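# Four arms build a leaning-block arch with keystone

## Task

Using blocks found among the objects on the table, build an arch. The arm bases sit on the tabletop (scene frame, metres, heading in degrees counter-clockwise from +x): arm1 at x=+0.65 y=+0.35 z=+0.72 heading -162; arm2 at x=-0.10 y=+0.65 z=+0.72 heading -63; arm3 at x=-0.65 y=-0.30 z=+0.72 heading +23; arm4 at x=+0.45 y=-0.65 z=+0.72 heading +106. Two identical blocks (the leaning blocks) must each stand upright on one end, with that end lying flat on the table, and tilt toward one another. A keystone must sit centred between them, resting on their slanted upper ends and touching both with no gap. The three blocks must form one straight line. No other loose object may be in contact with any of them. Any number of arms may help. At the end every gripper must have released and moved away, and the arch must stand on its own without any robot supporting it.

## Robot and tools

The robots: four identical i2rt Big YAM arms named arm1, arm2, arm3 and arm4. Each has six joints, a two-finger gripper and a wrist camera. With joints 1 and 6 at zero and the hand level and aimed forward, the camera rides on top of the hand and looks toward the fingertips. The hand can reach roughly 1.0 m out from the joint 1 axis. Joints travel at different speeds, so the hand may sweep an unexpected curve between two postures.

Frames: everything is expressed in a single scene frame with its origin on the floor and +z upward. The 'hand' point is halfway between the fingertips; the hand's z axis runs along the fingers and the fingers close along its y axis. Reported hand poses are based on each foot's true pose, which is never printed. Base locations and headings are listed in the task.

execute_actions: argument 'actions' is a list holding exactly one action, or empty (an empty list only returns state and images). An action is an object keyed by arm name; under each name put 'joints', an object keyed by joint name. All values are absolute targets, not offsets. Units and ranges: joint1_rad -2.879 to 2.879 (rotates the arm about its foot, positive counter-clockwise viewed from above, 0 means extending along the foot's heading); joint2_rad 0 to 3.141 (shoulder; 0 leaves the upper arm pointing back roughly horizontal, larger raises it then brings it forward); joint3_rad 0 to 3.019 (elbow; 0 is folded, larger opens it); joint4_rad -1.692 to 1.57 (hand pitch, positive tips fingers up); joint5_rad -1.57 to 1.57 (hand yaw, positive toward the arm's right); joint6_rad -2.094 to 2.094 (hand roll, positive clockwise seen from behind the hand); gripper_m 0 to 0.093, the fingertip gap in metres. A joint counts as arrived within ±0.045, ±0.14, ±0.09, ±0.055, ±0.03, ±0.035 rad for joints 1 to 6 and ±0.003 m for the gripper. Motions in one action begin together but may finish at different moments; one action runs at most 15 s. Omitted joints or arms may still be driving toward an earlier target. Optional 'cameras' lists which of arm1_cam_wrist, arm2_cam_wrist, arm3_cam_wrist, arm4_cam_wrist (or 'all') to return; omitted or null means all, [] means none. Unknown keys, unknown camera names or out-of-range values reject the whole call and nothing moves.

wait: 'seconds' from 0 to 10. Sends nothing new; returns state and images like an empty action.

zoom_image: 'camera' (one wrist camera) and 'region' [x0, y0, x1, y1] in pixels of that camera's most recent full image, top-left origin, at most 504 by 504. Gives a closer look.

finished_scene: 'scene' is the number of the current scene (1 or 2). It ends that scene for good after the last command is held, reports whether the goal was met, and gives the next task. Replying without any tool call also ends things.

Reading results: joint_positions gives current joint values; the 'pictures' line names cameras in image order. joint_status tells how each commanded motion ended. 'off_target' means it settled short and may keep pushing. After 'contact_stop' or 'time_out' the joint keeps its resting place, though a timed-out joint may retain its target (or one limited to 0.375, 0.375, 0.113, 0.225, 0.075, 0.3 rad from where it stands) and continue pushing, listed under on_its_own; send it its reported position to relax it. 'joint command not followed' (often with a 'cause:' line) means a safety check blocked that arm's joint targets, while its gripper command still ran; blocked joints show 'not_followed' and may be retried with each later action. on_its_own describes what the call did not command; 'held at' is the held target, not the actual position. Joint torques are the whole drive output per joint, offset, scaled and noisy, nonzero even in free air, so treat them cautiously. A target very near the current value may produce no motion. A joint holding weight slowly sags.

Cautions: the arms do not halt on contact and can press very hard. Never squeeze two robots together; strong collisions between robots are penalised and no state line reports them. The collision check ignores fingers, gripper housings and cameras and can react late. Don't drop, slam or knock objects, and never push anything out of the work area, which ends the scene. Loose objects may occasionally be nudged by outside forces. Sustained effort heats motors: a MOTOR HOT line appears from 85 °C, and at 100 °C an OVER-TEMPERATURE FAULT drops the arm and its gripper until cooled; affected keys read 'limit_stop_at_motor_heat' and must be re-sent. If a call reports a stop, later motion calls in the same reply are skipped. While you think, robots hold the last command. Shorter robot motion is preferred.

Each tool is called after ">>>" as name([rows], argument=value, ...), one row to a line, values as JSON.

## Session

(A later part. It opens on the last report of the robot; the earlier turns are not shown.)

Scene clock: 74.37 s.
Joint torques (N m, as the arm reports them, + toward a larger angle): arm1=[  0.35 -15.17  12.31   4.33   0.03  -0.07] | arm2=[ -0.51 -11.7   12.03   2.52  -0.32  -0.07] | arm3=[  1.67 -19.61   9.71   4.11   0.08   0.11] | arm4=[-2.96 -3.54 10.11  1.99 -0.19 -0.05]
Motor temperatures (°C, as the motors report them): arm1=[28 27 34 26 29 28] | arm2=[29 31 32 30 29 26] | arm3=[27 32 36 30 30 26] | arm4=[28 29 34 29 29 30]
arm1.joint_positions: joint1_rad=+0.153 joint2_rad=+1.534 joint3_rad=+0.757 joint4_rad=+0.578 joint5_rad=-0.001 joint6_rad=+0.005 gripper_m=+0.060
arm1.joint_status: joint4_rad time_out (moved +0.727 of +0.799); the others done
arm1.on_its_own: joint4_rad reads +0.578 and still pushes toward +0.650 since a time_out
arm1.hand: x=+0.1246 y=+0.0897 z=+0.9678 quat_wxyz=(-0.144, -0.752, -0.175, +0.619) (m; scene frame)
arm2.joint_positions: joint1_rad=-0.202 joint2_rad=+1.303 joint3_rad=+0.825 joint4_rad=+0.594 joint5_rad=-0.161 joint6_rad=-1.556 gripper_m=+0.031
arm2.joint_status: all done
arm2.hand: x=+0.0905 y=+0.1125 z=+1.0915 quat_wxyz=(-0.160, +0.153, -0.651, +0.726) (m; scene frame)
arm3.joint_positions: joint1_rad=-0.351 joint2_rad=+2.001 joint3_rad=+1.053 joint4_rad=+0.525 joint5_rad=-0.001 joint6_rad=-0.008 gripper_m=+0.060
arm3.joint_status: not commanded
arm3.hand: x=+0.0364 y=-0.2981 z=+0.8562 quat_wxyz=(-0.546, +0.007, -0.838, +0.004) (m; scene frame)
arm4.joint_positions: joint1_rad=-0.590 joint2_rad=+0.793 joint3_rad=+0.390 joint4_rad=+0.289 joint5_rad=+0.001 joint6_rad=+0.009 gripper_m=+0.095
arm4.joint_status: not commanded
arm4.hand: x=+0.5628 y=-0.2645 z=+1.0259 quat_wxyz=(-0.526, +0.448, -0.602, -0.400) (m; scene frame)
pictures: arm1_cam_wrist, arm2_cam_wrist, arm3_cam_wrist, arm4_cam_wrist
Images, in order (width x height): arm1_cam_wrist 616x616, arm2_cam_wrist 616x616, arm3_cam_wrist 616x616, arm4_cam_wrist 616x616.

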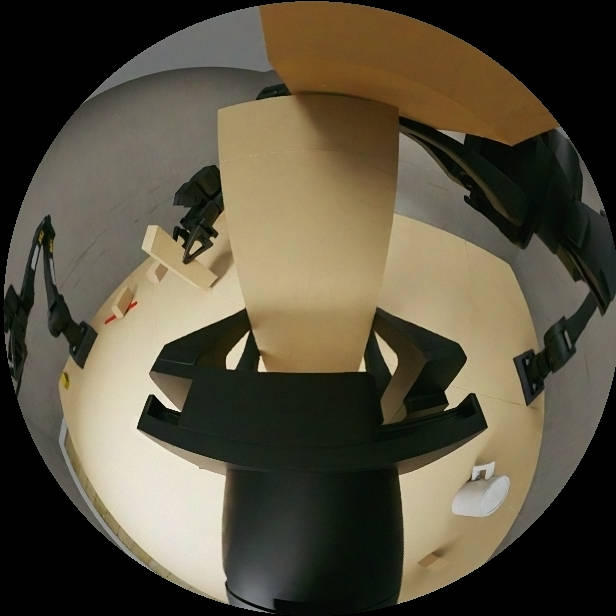

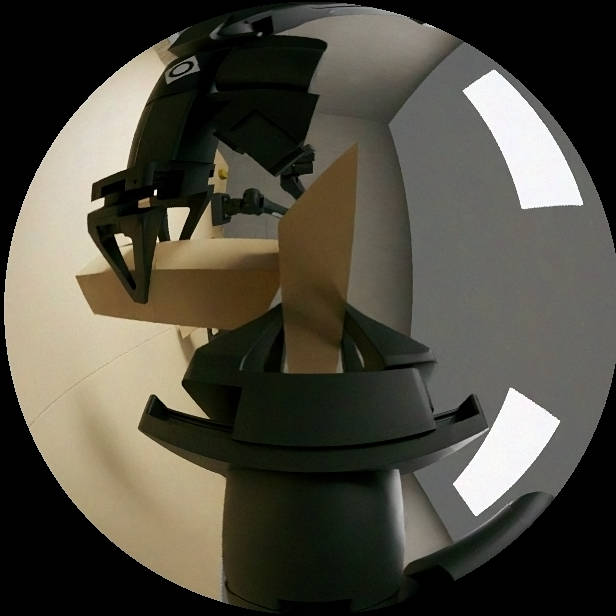

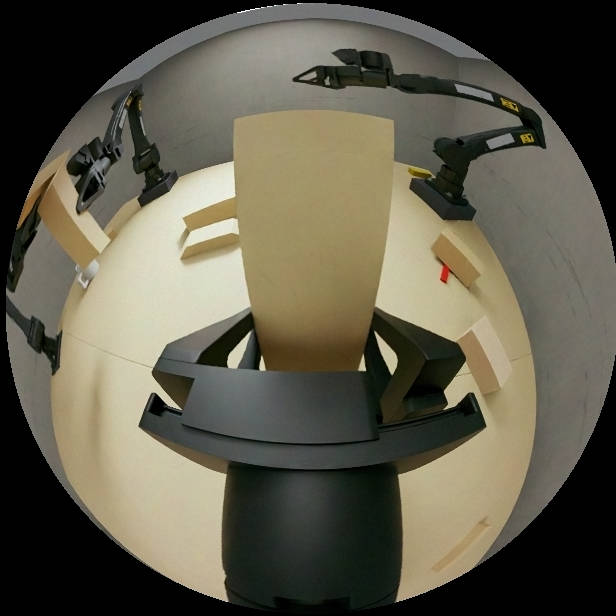

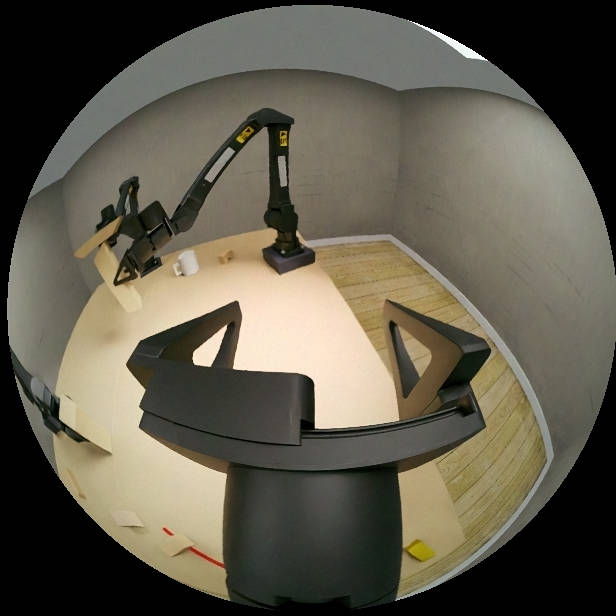

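>>> execute_actions([
  {"arm1":{"joints":{"joint3_rad":0.47,"joint2_rad":1.47,"joint4_rad":0.62}}},
])

Scene clock: 75.90 s.
Joint torques (N m, as the arm reports them, + toward a larger angle): arm1=[  0.32 -11.93   9.32   2.84   0.03  -0.07] | arm2=[ -0.72 -11.76  12.01   2.57  -0.18  -0.04] | arm3=[  1.36 -20.75   9.75   3.92   0.12   0.09] | arm4=[-2.15 -3.35 10.16  1.99 -0.23 -0.05]
Motor temperatures (°C, as the motors report them): arm1=[28 27 34 26 29 28] | arm2=[29 31 32 30 29 26] | arm3=[27 32 37 30 30 26] | arm4=[28 29 34 29 29 30]
arm1.joint_positions: joint1_rad=+0.153 joint2_rad=+1.504 joint3_rad=+0.435 joint4_rad=+0.582 joint5_rad=-0.001 joint6_rad=+0.005 gripper_m=+0.060
arm1.joint_status: all done
arm1.hand: x=+0.2348 y=+0.1447 z=+0.8350 quat_wxyz=(-0.117, -0.833, -0.193, +0.505) (m; scene frame)
arm2.joint_positions: joint1_rad=-0.201 joint2_rad=+1.303 joint3_rad=+0.825 joint4_rad=+0.594 joint5_rad=-0.165 joint6_rad=-1.559 gripper_m=+0.031
arm2.joint_status: not commanded
arm2.hand: x=+0.0914 y=+0.1129 z=+1.0915 quat_wxyz=(-0.160, +0.156, -0.651, +0.726) (m; scene frame)
arm3.joint_positions: joint1_rad=-0.351 joint2_rad=+2.001 joint3_rad=+1.053 joint4_rad=+0.525 joint5_rad=-0.001 joint6_rad=-0.008 gripper_m=+0.060
arm3.joint_status: not commanded
arm3.hand: x=+0.0364 y=-0.2981 z=+0.8562 quat_wxyz=(-0.546, +0.007, -0.838, +0.004) (m; scene frame)
arm4.joint_positions: joint1_rad=-0.590 joint2_rad=+0.793 joint3_rad=+0.390 joint4_rad=+0.289 joint5_rad=+0.001 joint6_rad=+0.009 gripper_m=+0.095
arm4.joint_status: not commanded
arm4.hand: x=+0.5628 y=-0.2645 z=+1.0259 quat_wxyz=(-0.526, +0.448, -0.602, -0.400) (m; scene frame)
pictures: arm1_cam_wrist, arm2_cam_wrist, arm3_cam_wrist, arm4_cam_wrist
Images, in order (width x height): arm1_cam_wrist 616x616, arm2_cam_wrist 616x616, arm3_cam_wrist 616x616, arm4_cam_wrist 616x616.

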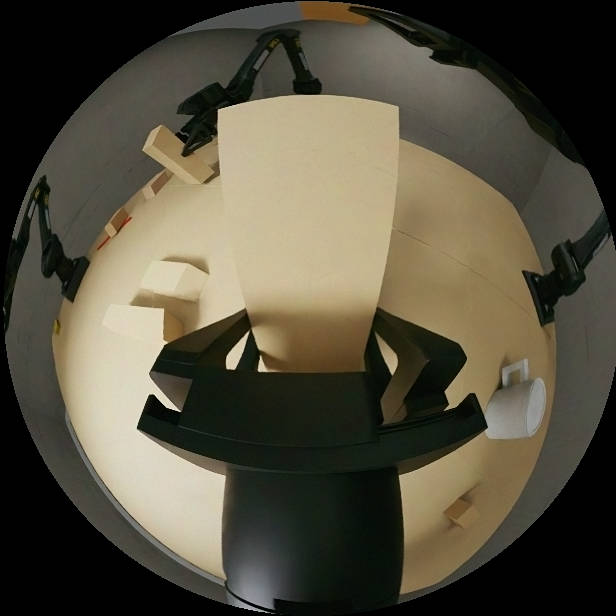

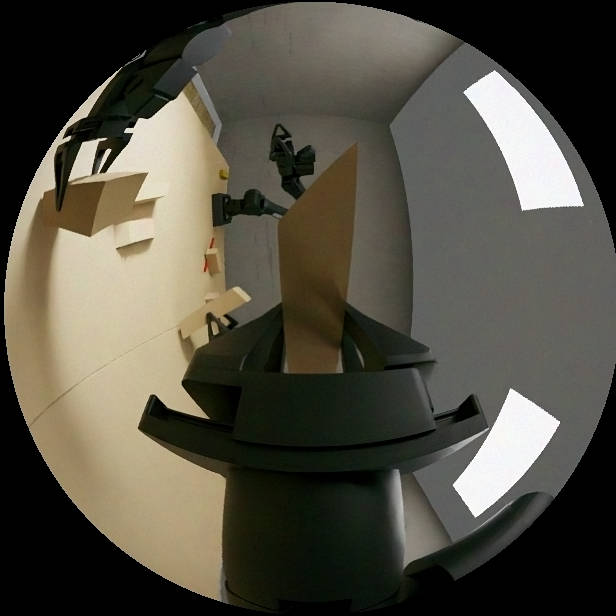

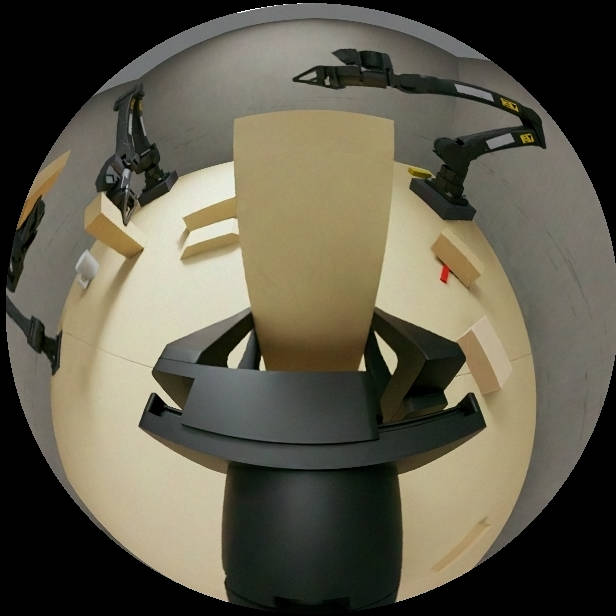

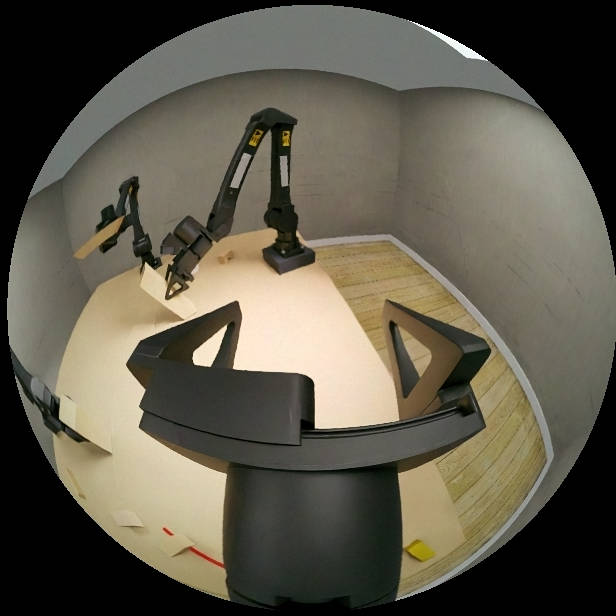

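>>> execute_actions([
  {"arm1":{"joints":{"joint4_rad":0.70,"joint2_rad":1.46,"joint1_rad":0.165}},"arm3":{"joints":{"joint1_rad":0.115,"joint4_rad":0.59}},"arm4":{"joints":{"joint2_rad":0.30,"joint3_rad":0.244,"joint4_rad":-0.186}}},
], cameras=[])

>>> execute_actions([
  {"arm4":{"joints":{"joint1_rad":0.14}},"arm2":{"joints":{"joint2_rad":1.50,"joint3_rad":0.78,"joint4_rad":0.77}}},
])

Scene clock: 79.03 s.
Joint torques (N m, as the arm reports them, + toward a larger angle): arm1=[  0.75 -12.83   9.44   3.36   0.02  -0.07] | arm2=[ -0.57 -11.79  12.04   2.51  -0.17  -0.04] | arm3=[  2.41 -20.93   9.68   4.16   0.12   0.09] | arm4=[-2.6   0.6  11.05  1.39 -0.19 -0.06]
Motor temperatures (°C, as the motors report them): arm1=[28 28 33 26 29 28] | arm2=[29 31 32 30 29 26] | arm3=[27 32 37 30 30 26] | arm4=[28 29 35 29 29 30]
arm1.joint_positions: joint1_rad=+0.155 joint2_rad=+1.503 joint3_rad=+0.435 joint4_rad=+0.650 joint5_rad=-0.001 joint6_rad=+0.005 gripper_m=+0.060
arm1.joint_status: all done
arm1.hand: x=+0.2289 y=+0.1404 z=+0.8501 quat_wxyz=(-0.124, -0.815, -0.190, +0.533) (m; scene frame)
arm2.joint_positions: joint1_rad=-0.201 joint2_rad=+1.303 joint3_rad=+0.825 joint4_rad=+0.594 joint5_rad=-0.165 joint6_rad=-1.559 gripper_m=+0.031
arm2.joint_status: not commanded
arm2.hand: x=+0.0914 y=+0.1129 z=+1.0915 quat_wxyz=(-0.160, +0.156, -0.651, +0.726) (m; scene frame)
arm3.joint_positions: joint1_rad=+0.115 joint2_rad=+2.001 joint3_rad=+1.053 joint4_rad=+0.534 joint5_rad=+0.000 joint6_rad=-0.007 gripper_m=+0.060
arm3.joint_status: joint4_rad time_out (moved +0.009 of +0.065); the others done
arm3.on_its_own: joint4_rad reads +0.534 and still pushes toward +0.590 since a time_out
arm3.hand: x=-0.0368 y=+0.0113 z=+0.8553 quat_wxyz=(-0.534, +0.200, -0.812, -0.121) (m; scene frame)
arm4.joint_positions: joint1_rad=-0.590 joint2_rad=+0.299 joint3_rad=+0.230 joint4_rad=-0.180 joint5_rad=+0.001 joint6_rad=+0.009 gripper_m=+0.095
arm4.joint_status: all done
arm4.hand: x=+0.5346 y=-0.3620 z=+0.9773 quat_wxyz=(-0.485, +0.474, -0.636, -0.369) (m; scene frame)
pictures: none
No camera images: the call's "cameras" was empty. Leave "cameras" out to get every camera's image.

not run: a stop came earlier in this reply.

>>> execute_actions([
  {"arm4":{"joints":{"joint1_rad":0.14}},"arm2":{"joints":{"joint2_rad":1.50,"joint3_rad":0.78,"joint4_rad":0.77}},"arm3":{"joints":{"joint4_rad":0.63}}},
])

Scene clock: 81.00 s.
Joint torques (N m, as the arm reports them, + toward a larger angle): arm1=[  0.68 -12.89   9.41   3.32   0.03  -0.06] | arm2=[ -0.7  -15.32  10.27   3.69  -0.2   -0.03] | arm3=[  1.35 -20.25   9.64   4.14   0.09   0.06] | arm4=[-1.06  1.21 10.99  1.35 -0.2  -0.02]
Motor temperatures (°C, as the motors report them): arm1=[28 28 33 26 29 28] | arm2=[29 31 32 30 29 26] | arm3=[27 32 37 30 30 26] | arm4=[28 29 35 29 29 30]
arm1.joint_positions: joint1_rad=+0.155 joint2_rad=+1.503 joint3_rad=+0.435 joint4_rad=+0.650 joint5_rad=-0.001 joint6_rad=+0.005 gripper_m=+0.060
arm1.joint_status: not commanded
arm1.hand: x=+0.2289 y=+0.1404 z=+0.8501 quat_wxyz=(-0.124, -0.815, -0.190, +0.533) (m; scene frame)
arm2.joint_positions: joint1_rad=-0.201 joint2_rad=+1.519 joint3_rad=+0.759 joint4_rad=+0.739 joint5_rad=-0.165 joint6_rad=-1.560 gripper_m=+0.031
arm2.joint_status: all done
arm2.hand: x=+0.0961 y=+0.0923 z=+0.9688 quat_wxyz=(-0.157, +0.159, -0.700, +0.678) (m; scene frame)
arm3.joint_positions: joint1_rad=+0.115 joint2_rad=+2.001 joint3_rad=+1.053 joint4_rad=+0.571 joint5_rad=+0.000 joint6_rad=-0.007 gripper_m=+0.060
arm3.joint_status: joint4_rad time_out (moved +0.037 of +0.096)
arm3.on_its_own: joint4_rad reads +0.571 and still pushes toward +0.630 since a time_out
arm3.hand: x=-0.0337 y=+0.0130 z=+0.8637 quat_wxyz=(-0.549, +0.198, -0.802, -0.125) (m; scene frame)
arm4.joint_positions: joint1_rad=+0.129 joint2_rad=+0.299 joint3_rad=+0.230 joint4_rad=-0.180 joint5_rad=+0.000 joint6_rad=+0.009 gripper_m=+0.095
arm4.joint_status: all done
arm4.hand: x=+0.3242 y=-0.3784 z=+0.9786 quat_wxyz=(-0.322, +0.665, -0.430, -0.519) (m; scene frame)
pictures: arm1_cam_wrist, arm2_cam_wrist, arm3_cam_wrist, arm4_cam_wrist
Images, in order (width x height): arm1_cam_wrist 616x616, arm2_cam_wrist 616x616, arm3_cam_wrist 616x616, arm4_cam_wrist 616x616.

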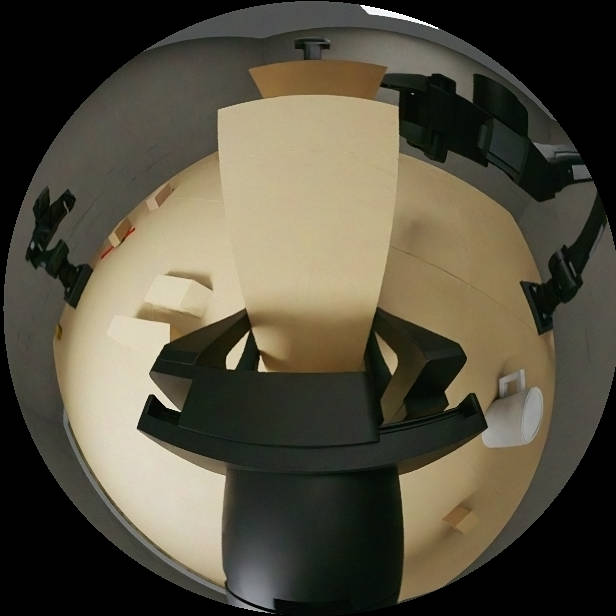

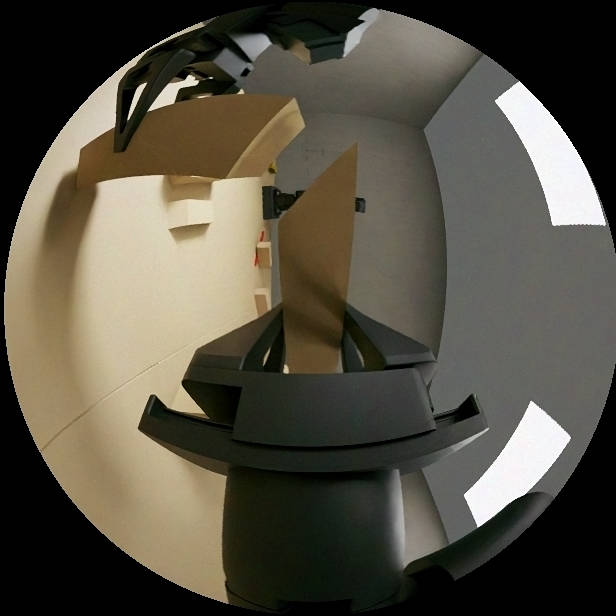

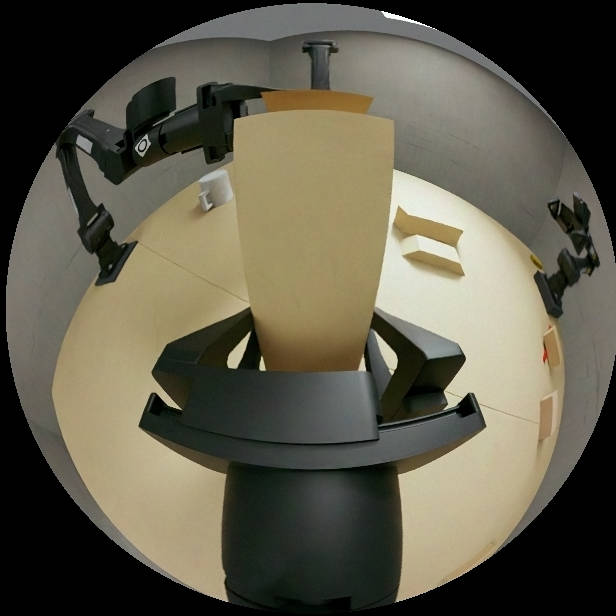

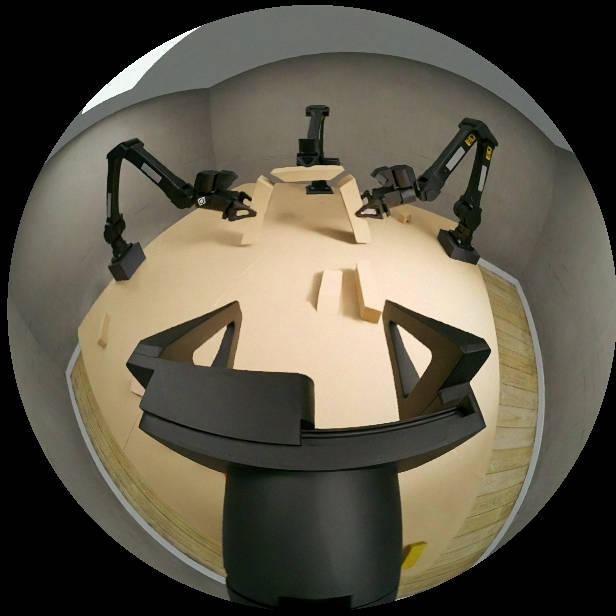

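>>> execute_actions([
  {"arm3":{"joints":{"joint4_rad":0.575}}},
], cameras=["arm4_cam_wrist"])

>>> zoom_image(camera="arm4_cam_wrist", region=[220,150,400,260])

Scene clock: 82.93 s.
Joint torques (N m, as the arm reports them, + toward a larger angle): arm1=[  0.79 -12.9    9.38   3.34   0.03  -0.07] | arm2=[ -0.59 -15.27  10.25   3.68  -0.19  -0.03] | arm3=[  1.05 -20.15   9.62   1.94   0.12   0.09] | arm4=[-1.61  0.74 10.99  1.39 -0.16 -0.05]
Motor temperatures (°C, as the motors report them): arm1=[28 28 33 26 29 28] | arm2=[29 31 32 30 29 26] | arm3=[27 32 37 30 30 26] | arm4=[28 29 35 29 29 30]
arm1.joint_positions: joint1_rad=+0.155 joint2_rad=+1.503 joint3_rad=+0.435 joint4_rad=+0.650 joint5_rad=-0.001 joint6_rad=+0.005 gripper_m=+0.060
arm1.joint_status: not commanded
arm1.hand: x=+0.2289 y=+0.1404 z=+0.8501 quat_wxyz=(-0.124, -0.815, -0.190, +0.533) (m; scene frame)
arm2.joint_positions: joint1_rad=-0.201 joint2_rad=+1.519 joint3_rad=+0.759 joint4_rad=+0.739 joint5_rad=-0.165 joint6_rad=-1.560 gripper_m=+0.031
arm2.joint_status: not commanded
arm2.hand: x=+0.0961 y=+0.0923 z=+0.9688 quat_wxyz=(-0.157, +0.159, -0.700, +0.678) (m; scene frame)
arm3.joint_positions: joint1_rad=+0.115 joint2_rad=+2.001 joint3_rad=+1.053 joint4_rad=+0.571 joint5_rad=+0.000 joint6_rad=-0.007 gripper_m=+0.060
arm3.joint_status: all done
arm3.hand: x=-0.0337 y=+0.0130 z=+0.8637 quat_wxyz=(-0.549, +0.198, -0.802, -0.125) (m; scene frame)
arm4.joint_positions: joint1_rad=+0.129 joint2_rad=+0.299 joint3_rad=+0.230 joint4_rad=-0.180 joint5_rad=+0.000 joint6_rad=+0.009 gripper_m=+0.095
arm4.joint_status: not commanded
arm4.hand: x=+0.3242 y=-0.3784 z=+0.9786 quat_wxyz=(-0.322, +0.665, -0.430, -0.519) (m; scene frame)
pictures: arm4_cam_wrist
Images, in order (width x height): arm4_cam_wrist 616x616.

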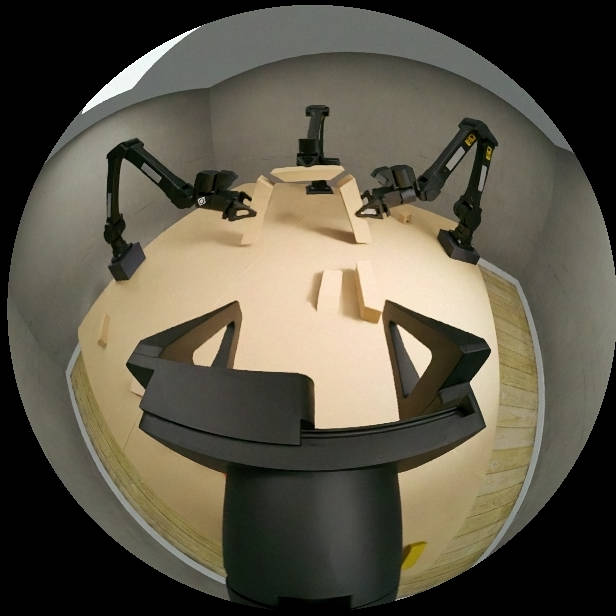

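Region (220, 150, 400, 260) of arm4_cam_wrist's 616x616 image, scaled by 2.800, with more detail than that image has.

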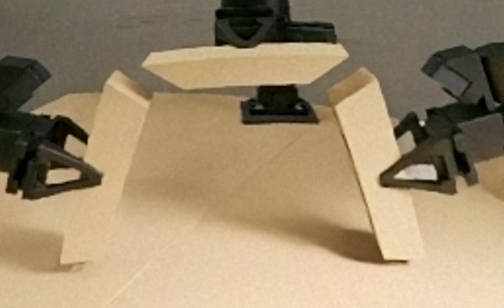

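>>> execute_actions([
  {"arm2":{"joints":{"joint2_rad":1.46,"joint6_rad":-1.615}},"arm3":{"joints":{"joint3_rad":1.20,"joint2_rad":2.09}}},
], cameras=[])

>>> execute_actions([
  {"arm1":{"joints":{"joint4_rad":0.80,"joint3_rad":0.51,"joint2_rad":1.60}}},
], cameras=["arm4_cam_wrist"])

>>> zoom_image(camera="arm4_cam_wrist", region=[220,150,400,260])

Scene clock: 84.90 s.
Joint torques (N m, as the arm reports them, + toward a larger angle): arm1=[  0.85 -13.02   9.41   3.36   0.03  -0.07] | arm2=[ -0.54 -15.43  10.46   3.53  -0.19  -0.04] | arm3=[  1.54 -17.79  11.71   2.13   0.08   0.09] | arm4=[-1.    1.4  11.18  1.3  -0.14 -0.03]
Motor temperatures (°C, as the motors report them): arm1=[28 28 33 26 29 28] | arm2=[29 31 32 30 29 26] | arm3=[27 32 37 30 30 26] | arm4=[28 29 35 29 29 30]
arm1.joint_positions: joint1_rad=+0.155 joint2_rad=+1.503 joint3_rad=+0.435 joint4_rad=+0.650 joint5_rad=-0.001 joint6_rad=+0.005 gripper_m=+0.060
arm1.joint_status: not commanded
arm1.hand: x=+0.2289 y=+0.1404 z=+0.8501 quat_wxyz=(-0.124, -0.815, -0.190, +0.533) (m; scene frame)
arm2.joint_positions: joint1_rad=-0.201 joint2_rad=+1.486 joint3_rad=+0.759 joint4_rad=+0.742 joint5_rad=-0.165 joint6_rad=-1.603 gripper_m=+0.031
arm2.joint_status: all done
arm2.hand: x=+0.0952 y=+0.0961 z=+0.9883 quat_wxyz=(-0.143, +0.173, -0.684, +0.694) (m; scene frame)
arm3.joint_positions: joint1_rad=+0.115 joint2_rad=+2.097 joint3_rad=+1.145 joint4_rad=+0.574 joint5_rad=-0.001 joint6_rad=-0.009 gripper_m=+0.060
arm3.joint_status: all done
arm3.hand: x=-0.0088 y=+0.0255 z=+0.8399 quat_wxyz=(-0.549, +0.198, -0.803, -0.125) (m; scene frame)
arm4.joint_positions: joint1_rad=+0.129 joint2_rad=+0.299 joint3_rad=+0.230 joint4_rad=-0.180 joint5_rad=+0.000 joint6_rad=+0.009 gripper_m=+0.095
arm4.joint_status: not commanded
arm4.hand: x=+0.3242 y=-0.3784 z=+0.9786 quat_wxyz=(-0.322, +0.665, -0.430, -0.519) (m; scene frame)
pictures: none
No camera images: the call's "cameras" was empty. Leave "cameras" out to get every camera's image.

Scene clock: 85.80 s.
Joint torques (N m, as the arm reports them, + toward a larger angle): arm1=[  0.74 -11.97   9.49   3.28   0.04  -0.08] | arm2=[ -0.6  -15.22  10.45   3.55  -0.18  -0.04] | arm3=[  1.39 -18.3   11.6    1.85   0.12   0.08] | arm4=[-1.49  1.06 10.95  1.38 -0.17 -0.05]
Motor temperatures (°C, as the motors report them): arm1=[28 28 33 26 29 28] | arm2=[29 31 32 30 29 26] | arm3=[27 32 37 30 30 26] | arm4=[28 29 35 29 29 30]
arm1.joint_positions: joint1_rad=+0.155 joint2_rad=+1.620 joint3_rad=+0.466 joint4_rad=+0.753 joint5_rad=-0.001 joint6_rad=+0.005 gripper_m=+0.060
arm1.joint_status: all done
arm1.hand: x=+0.2137 y=+0.1329 z=+0.8323 quat_wxyz=(-0.126, -0.810, -0.189, +0.540) (m; scene frame)
arm2.joint_positions: joint1_rad=-0.201 joint2_rad=+1.486 joint3_rad=+0.759 joint4_rad=+0.742 joint5_rad=-0.165 joint6_rad=-1.603 gripper_m=+0.031
arm2.joint_status: not commanded
arm2.hand: x=+0.0952 y=+0.0961 z=+0.9883 quat_wxyz=(-0.143, +0.173, -0.684, +0.694) (m; scene frame)
arm3.joint_positions: joint1_rad=+0.115 joint2_rad=+2.097 joint3_rad=+1.145 joint4_rad=+0.574 joint5_rad=-0.001 joint6_rad=-0.009 gripper_m=+0.060
arm3.joint_status: not commanded
arm3.hand: x=-0.0088 y=+0.0255 z=+0.8399 quat_wxyz=(-0.549, +0.198, -0.803, -0.125) (m; scene frame)
arm4.joint_positions: joint1_rad=+0.129 joint2_rad=+0.299 joint3_rad=+0.230 joint4_rad=-0.180 joint5_rad=+0.000 joint6_rad=+0.009 gripper_m=+0.095
arm4.joint_status: not commanded
arm4.hand: x=+0.3242 y=-0.3784 z=+0.9786 quat_wxyz=(-0.322, +0.665, -0.430, -0.519) (m; scene frame)
pictures: arm4_cam_wrist
Images, in order (width x height): arm4_cam_wrist 616x616.

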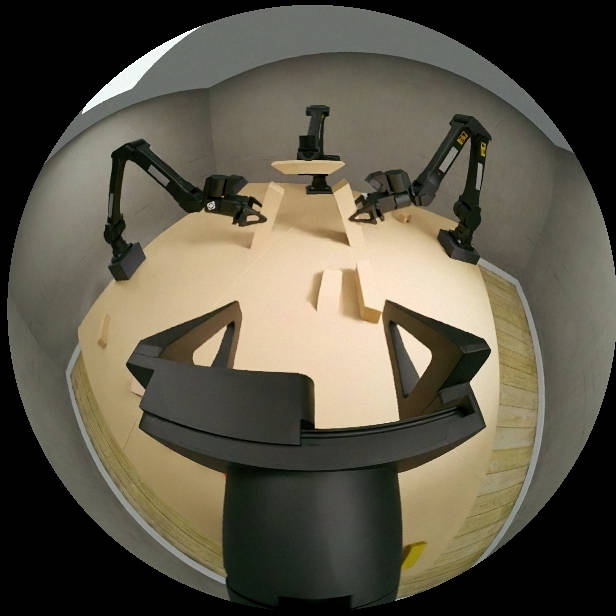

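Region (220, 150, 400, 260) of arm4_cam_wrist's 616x616 image, scaled by 2.800, with more detail than that image has.

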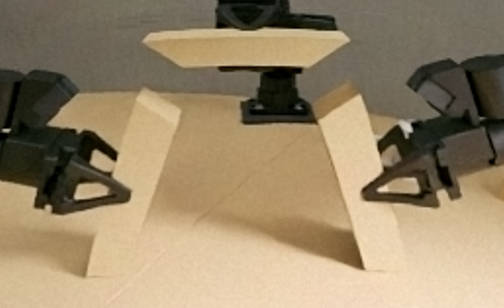

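>>> execute_actions([
  {"arm3":{"joints":{"joint2_rad":2.135}},"arm1":{"joints":{"joint2_rad":1.65}},"arm2":{"joints":{"joint2_rad":1.57}}},
], cameras=["arm4_cam_wrist"])

>>> zoom_image(camera="arm4_cam_wrist", region=[220,150,400,260])

Scene clock: 87.10 s.
Joint torques (N m, as the arm reports them, + toward a larger angle): arm1=[ 0.73 -8.85  8.98  2.66  0.04 -0.07] | arm2=[ -0.62 -14.18   9.98   3.37  -0.2   -0.04] | arm3=[  1.4  -15.39  10.7    1.84   0.15   0.1 ] | arm4=[-1.1   0.92 11.09  1.32 -0.17 -0.08]
Motor temperatures (°C, as the motors report them): arm1=[28 28 33 26 29 28] | arm2=[29 31 32 30 29 26] | arm3=[27 32 37 30 30 26] | arm4=[28 29 35 29 29 30]
arm1.joint_positions: joint1_rad=+0.155 joint2_rad=+1.633 joint3_rad=+0.471 joint4_rad=+0.768 joint5_rad=-0.001 joint6_rad=+0.005 gripper_m=+0.060
arm1.joint_status: all done
arm1.hand: x=+0.2112 y=+0.1317 z=+0.8314 quat_wxyz=(-0.126, -0.808, -0.189, +0.543) (m; scene frame)
arm2.joint_positions: joint1_rad=-0.201 joint2_rad=+1.572 joint3_rad=+0.759 joint4_rad=+0.746 joint5_rad=-0.165 joint6_rad=-1.603 gripper_m=+0.031
arm2.joint_status: all done
arm2.hand: x=+0.0972 y=+0.0873 z=+0.9402 quat_wxyz=(-0.141, +0.175, -0.712, +0.665) (m; scene frame)
arm3.joint_positions: joint1_rad=+0.115 joint2_rad=+2.104 joint3_rad=+1.153 joint4_rad=+0.574 joint5_rad=-0.001 joint6_rad=-0.009 gripper_m=+0.060
arm3.joint_status: all done
arm3.hand: x=-0.0065 y=+0.0266 z=+0.8386 quat_wxyz=(-0.549, +0.198, -0.802, -0.125) (m; scene frame)
arm4.joint_positions: joint1_rad=+0.129 joint2_rad=+0.299 joint3_rad=+0.230 joint4_rad=-0.180 joint5_rad=+0.000 joint6_rad=+0.009 gripper_m=+0.095
arm4.joint_status: not commanded
arm4.hand: x=+0.3242 y=-0.3784 z=+0.9786 quat_wxyz=(-0.322, +0.665, -0.430, -0.519) (m; scene frame)
pictures: arm4_cam_wrist
Images, in order (width x height): arm4_cam_wrist 616x616.

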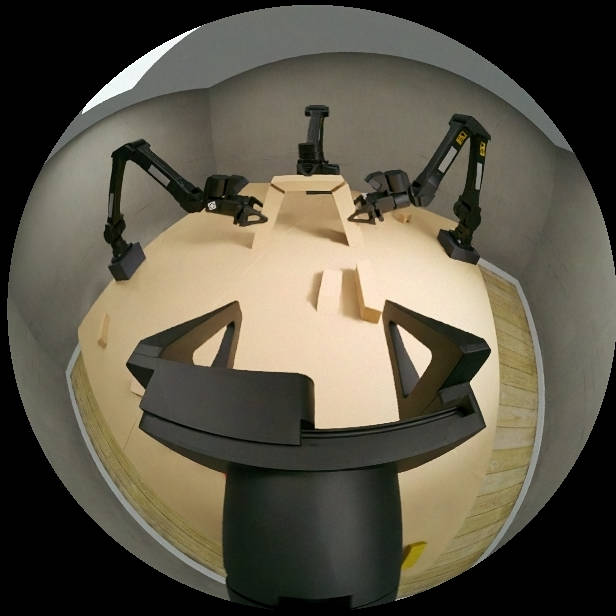

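Region (220, 150, 400, 260) of arm4_cam_wrist's 616x616 image, scaled by 2.800, with more detail than that image has.

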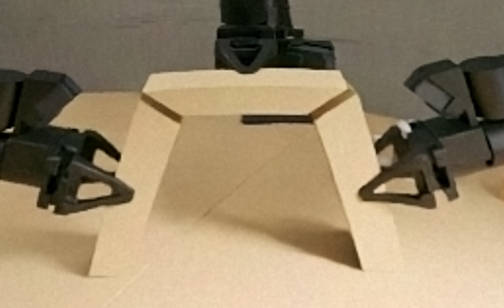

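>>> execute_actions([
  {"arm2":{"joints":{"joint4_rad":0.95,"joint3_rad":0.745}}},
], cameras=[])

>>> execute_actions([
  {"arm2":{"joints":{"joint2_rad":1.62}}},
])

Scene clock: 88.30 s.
Joint torques (N m, as the arm reports them, + toward a larger angle): arm1=[ 0.82 -8.84  8.95  2.66  0.04 -0.07] | arm2=[ -0.62 -14.05   8.81   3.63  -0.17  -0.03] | arm3=[  1.78 -15.32  10.92   1.99   0.13   0.15] | arm4=[-0.89  0.87 11.07  1.34 -0.17 -0.04]
Motor temperatures (°C, as the motors report them): arm1=[28 27 33 26 29 28] | arm2=[29 31 32 30 29 26] | arm3=[27 32 37 30 30 26] | arm4=[28 29 35 29 29 30]
arm1.joint_positions: joint1_rad=+0.155 joint2_rad=+1.633 joint3_rad=+0.471 joint4_rad=+0.768 joint5_rad=-0.001 joint6_rad=+0.005 gripper_m=+0.060
arm1.joint_status: not commanded
arm1.hand: x=+0.2112 y=+0.1317 z=+0.8314 quat_wxyz=(-0.126, -0.808, -0.189, +0.543) (m; scene frame)
arm2.joint_positions: joint1_rad=-0.201 joint2_rad=+1.572 joint3_rad=+0.735 joint4_rad=+0.919 joint5_rad=-0.165 joint6_rad=-1.603 gripper_m=+0.031
arm2.joint_status: all done
arm2.hand: x=+0.0956 y=+0.0938 z=+0.9705 quat_wxyz=(-0.144, +0.171, -0.659, +0.718) (m; scene frame)
arm3.joint_positions: joint1_rad=+0.115 joint2_rad=+2.104 joint3_rad=+1.153 joint4_rad=+0.574 joint5_rad=-0.001 joint6_rad=-0.009 gripper_m=+0.060
arm3.joint_status: not commanded
arm3.hand: x=-0.0065 y=+0.0266 z=+0.8386 quat_wxyz=(-0.549, +0.198, -0.802, -0.125) (m; scene frame)
arm4.joint_positions: joint1_rad=+0.129 joint2_rad=+0.299 joint3_rad=+0.230 joint4_rad=-0.180 joint5_rad=+0.000 joint6_rad=+0.009 gripper_m=+0.095
arm4.joint_status: not commanded
arm4.hand: x=+0.3242 y=-0.3784 z=+0.9786 quat_wxyz=(-0.322, +0.665, -0.430, -0.519) (m; scene frame)
pictures: none
No camera images: the call's "cameras" was empty. Leave "cameras" out to get every camera's image.

Scene clock: 89.03 s.
Joint torques (N m, as the arm reports them, + toward a larger angle): arm1=[ 0.73 -9.06  8.98  2.65  0.03 -0.07] | arm2=[ -0.49 -13.41   8.52   3.47  -0.17  -0.03] | arm3=[  1.38 -15.04  10.96   1.69   0.14   0.11] | arm4=[-1.02  1.19 11.06  1.45 -0.18 -0.07]
Motor temperatures (°C, as the motors report them): arm1=[28 27 33 26 29 28] | arm2=[29 31 32 30 29 26] | arm3=[27 32 37 30 30 26] | arm4=[28 29 35 29 29 30]
arm1.joint_positions: joint1_rad=+0.155 joint2_rad=+1.633 joint3_rad=+0.471 joint4_rad=+0.768 joint5_rad=-0.001 joint6_rad=+0.005 gripper_m=+0.060
arm1.joint_status: not commanded
arm1.hand: x=+0.2112 y=+0.1317 z=+0.8314 quat_wxyz=(-0.126, -0.808, -0.189, +0.543) (m; scene frame)
arm2.joint_positions: joint1_rad=-0.201 joint2_rad=+1.612 joint3_rad=+0.735 joint4_rad=+0.923 joint5_rad=-0.165 joint6_rad=-1.603 gripper_m=+0.031
arm2.joint_status: all done
arm2.hand: x=+0.0965 y=+0.0899 z=+0.9486 quat_wxyz=(-0.143, +0.172, -0.672, +0.705) (m; scene frame)
arm3.joint_positions: joint1_rad=+0.115 joint2_rad=+2.104 joint3_rad=+1.153 joint4_rad=+0.574 joint5_rad=-0.001 joint6_rad=-0.009 gripper_m=+0.060
arm3.joint_status: not commanded
arm3.hand: x=-0.0065 y=+0.0266 z=+0.8386 quat_wxyz=(-0.549, +0.198, -0.802, -0.125) (m; scene frame)
arm4.joint_positions: joint1_rad=+0.129 joint2_rad=+0.299 joint3_rad=+0.230 joint4_rad=-0.180 joint5_rad=+0.000 joint6_rad=+0.009 gripper_m=+0.095
arm4.joint_status: not commanded
arm4.hand: x=+0.3242 y=-0.3784 z=+0.9786 quat_wxyz=(-0.322, +0.665, -0.430, -0.519) (m; scene frame)
pictures: arm1_cam_wrist, arm2_cam_wrist, arm3_cam_wrist, arm4_cam_wrist
Images, in order (width x height): arm1_cam_wrist 616x616, arm2_cam_wrist 616x616, arm3_cam_wrist 616x616, arm4_cam_wrist 616x616.

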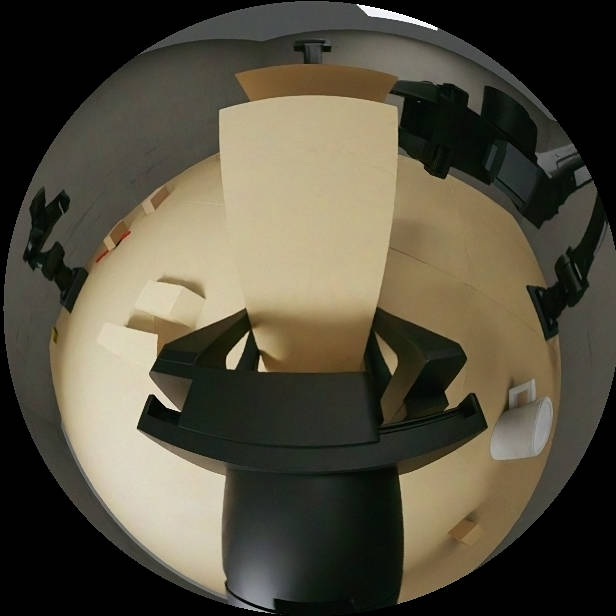

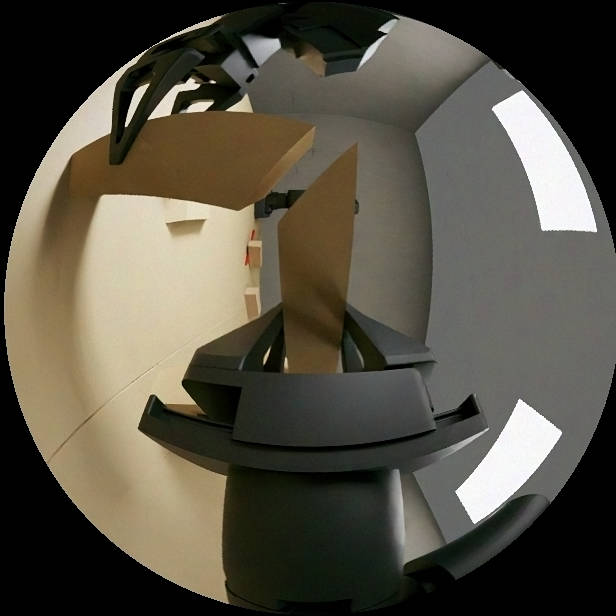

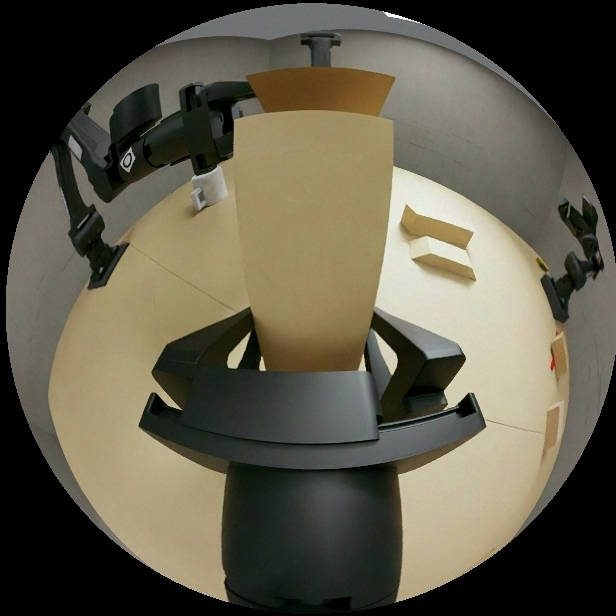

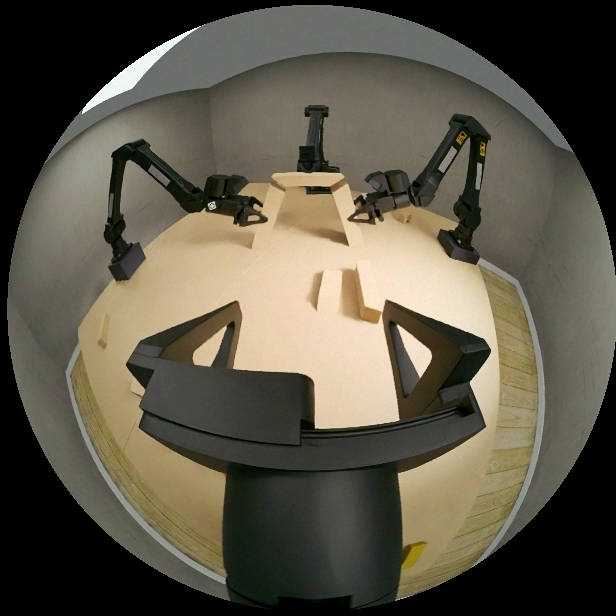

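>>> execute_actions([
  {"arm2":{"joints":{"joint2_rad":1.655}}},
], cameras=["arm4_cam_wrist"])

>>> zoom_image(camera="arm4_cam_wrist", region=[250,160,370,220])

Scene clock: 90.00 s.
Joint torques (N m, as the arm reports them, + toward a larger angle): arm1=[ 0.77 -8.86  8.98  2.62  0.03 -0.07] | arm2=[ -0.78 -13.55   8.34   3.47  -0.18  -0.03] | arm3=[  1.57 -15.17  10.75   1.78   0.13   0.08] | arm4=[-1.15  0.83 11.09  1.44 -0.17 -0.05]
Motor temperatures (°C, as the motors report them): arm1=[28 27 33 26 29 28] | arm2=[29 31 32 30 29 26] | arm3=[27 32 37 30 30 26] | arm4=[28 29 35 29 29 30]
arm1.joint_positions: joint1_rad=+0.155 joint2_rad=+1.633 joint3_rad=+0.471 joint4_rad=+0.768 joint5_rad=-0.001 joint6_rad=+0.005 gripper_m=+0.060
arm1.joint_status: not commanded
arm1.hand: x=+0.2112 y=+0.1317 z=+0.8314 quat_wxyz=(-0.126, -0.808, -0.189, +0.543) (m; scene frame)
arm2.joint_positions: joint1_rad=-0.201 joint2_rad=+1.645 joint3_rad=+0.735 joint4_rad=+0.924 joint5_rad=-0.165 joint6_rad=-1.603 gripper_m=+0.031
arm2.joint_status: all done
arm2.hand: x=+0.0970 y=+0.0873 z=+0.9297 quat_wxyz=(-0.143, +0.173, -0.684, +0.694) (m; scene frame)
arm3.joint_positions: joint1_rad=+0.115 joint2_rad=+2.104 joint3_rad=+1.153 joint4_rad=+0.574 joint5_rad=-0.001 joint6_rad=-0.009 gripper_m=+0.060
arm3.joint_status: not commanded
arm3.hand: x=-0.0065 y=+0.0266 z=+0.8386 quat_wxyz=(-0.549, +0.198, -0.802, -0.125) (m; scene frame)
arm4.joint_positions: joint1_rad=+0.129 joint2_rad=+0.299 joint3_rad=+0.230 joint4_rad=-0.180 joint5_rad=+0.000 joint6_rad=+0.009 gripper_m=+0.095
arm4.joint_status: not commanded
arm4.hand: x=+0.3242 y=-0.3784 z=+0.9786 quat_wxyz=(-0.322, +0.665, -0.430, -0.519) (m; scene frame)
pictures: arm4_cam_wrist
Images, in order (width x height): arm4_cam_wrist 616x616.

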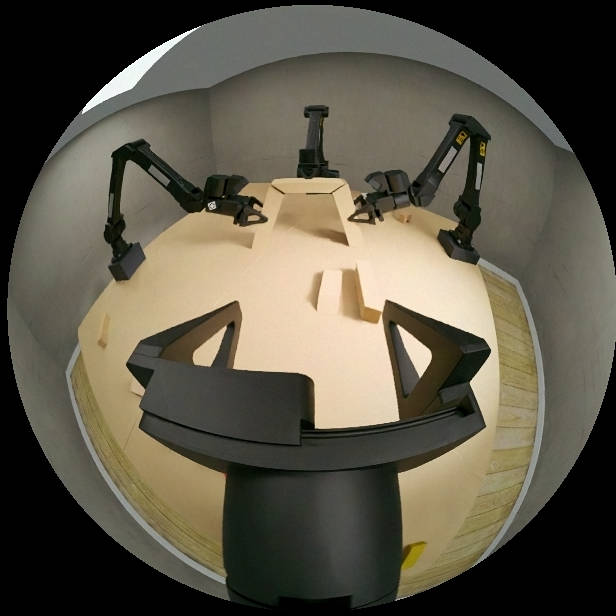

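Region (250, 160, 370, 220) of arm4_cam_wrist's 616x616 image, scaled by 4.200, with more detail than that image has.

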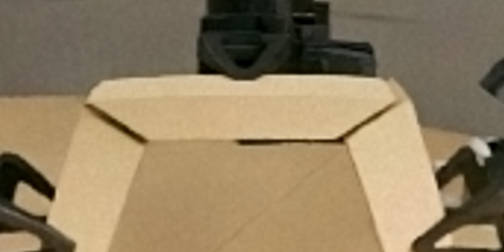

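>>> execute_actions([
  {"arm2":{"joints":{"gripper_m":0.065}}},
])

>>> zoom_image(camera="arm4_cam_wrist", region=[250,160,370,220])

Scene clock: 90.77 s.
Joint torques (N m, as the arm reports them, + toward a larger angle): arm1=[ 0.7  -8.99  8.97  2.59  0.03 -0.07] | arm2=[ -0.7  -13.64   8.39   3.09  -0.17  -0.03] | arm3=[  0.94 -14.46  11.03   1.96   0.1    0.11] | arm4=[-1.08  0.96 10.93  1.39 -0.17 -0.06]
Motor temperatures (°C, as the motors report them): arm1=[28 27 33 26 29 28] | arm2=[29 31 32 30 29 26] | arm3=[27 32 37 30 30 26] | arm4=[28 29 35 29 29 30]
arm1.joint_positions: joint1_rad=+0.155 joint2_rad=+1.634 joint3_rad=+0.471 joint4_rad=+0.768 joint5_rad=-0.001 joint6_rad=+0.006 gripper_m=+0.060
arm1.joint_status: not commanded
arm1.hand: x=+0.2112 y=+0.1317 z=+0.8313 quat_wxyz=(-0.127, -0.808, -0.189, +0.543) (m; scene frame)
arm2.joint_positions: joint1_rad=-0.201 joint2_rad=+1.645 joint3_rad=+0.735 joint4_rad=+0.932 joint5_rad=-0.166 joint6_rad=-1.604 gripper_m=+0.065
arm2.joint_status: all done
arm2.hand: x=+0.0971 y=+0.0874 z=+0.9318 quat_wxyz=(-0.143, +0.173, -0.681, +0.697) (m; scene frame)
arm3.joint_positions: joint1_rad=+0.115 joint2_rad=+2.104 joint3_rad=+1.153 joint4_rad=+0.574 joint5_rad=-0.001 joint6_rad=-0.009 gripper_m=+0.060
arm3.joint_status: not commanded
arm3.hand: x=-0.0065 y=+0.0266 z=+0.8386 quat_wxyz=(-0.549, +0.198, -0.802, -0.125) (m; scene frame)
arm4.joint_positions: joint1_rad=+0.129 joint2_rad=+0.299 joint3_rad=+0.230 joint4_rad=-0.180 joint5_rad=+0.000 joint6_rad=+0.009 gripper_m=+0.095
arm4.joint_status: not commanded
arm4.hand: x=+0.3242 y=-0.3784 z=+0.9786 quat_wxyz=(-0.322, +0.665, -0.430, -0.519) (m; scene frame)
pictures: arm1_cam_wrist, arm2_cam_wrist, arm3_cam_wrist, arm4_cam_wrist
Images, in order (width x height): arm1_cam_wrist 616x616, arm2_cam_wrist 616x616, arm3_cam_wrist 616x616, arm4_cam_wrist 616x616.

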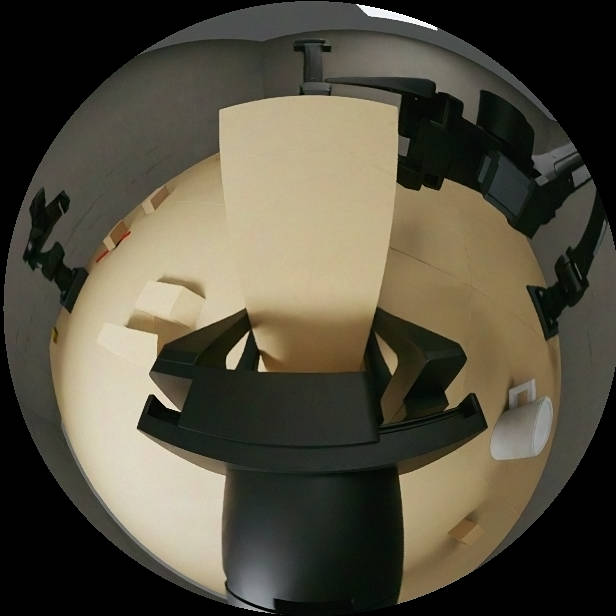

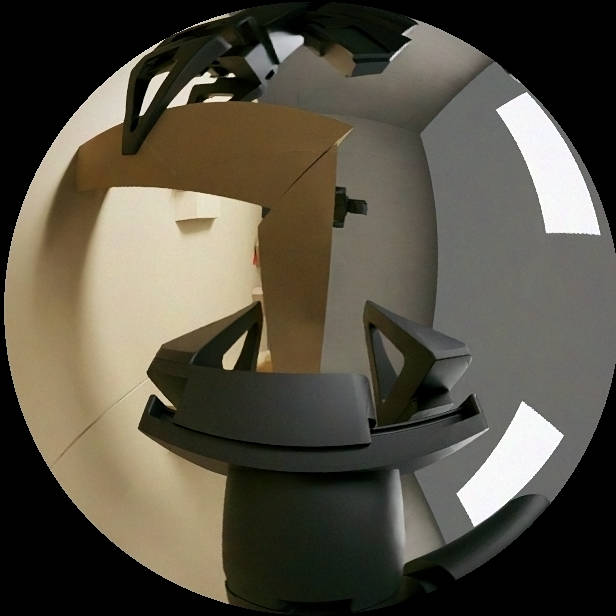

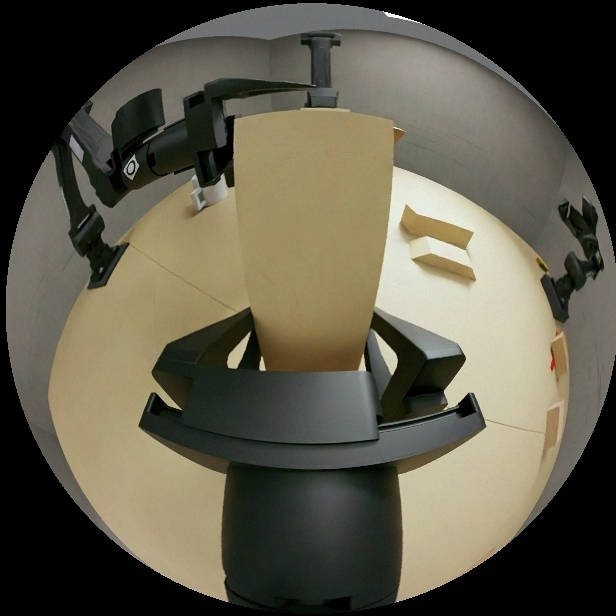

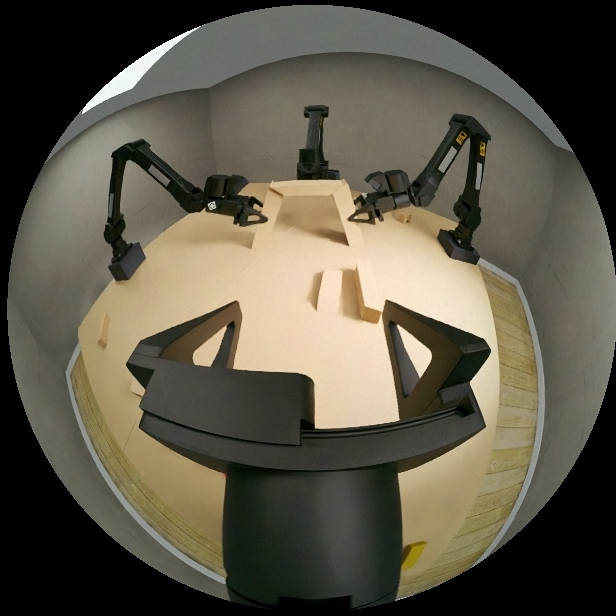

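Region (250, 160, 370, 220) of arm4_cam_wrist's 616x616 image, scaled by 4.200, with more detail than that image has.

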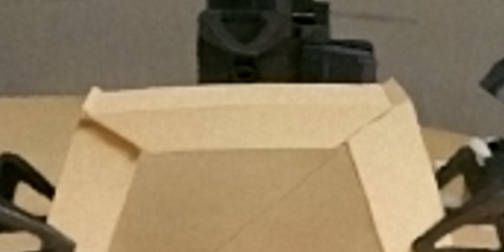

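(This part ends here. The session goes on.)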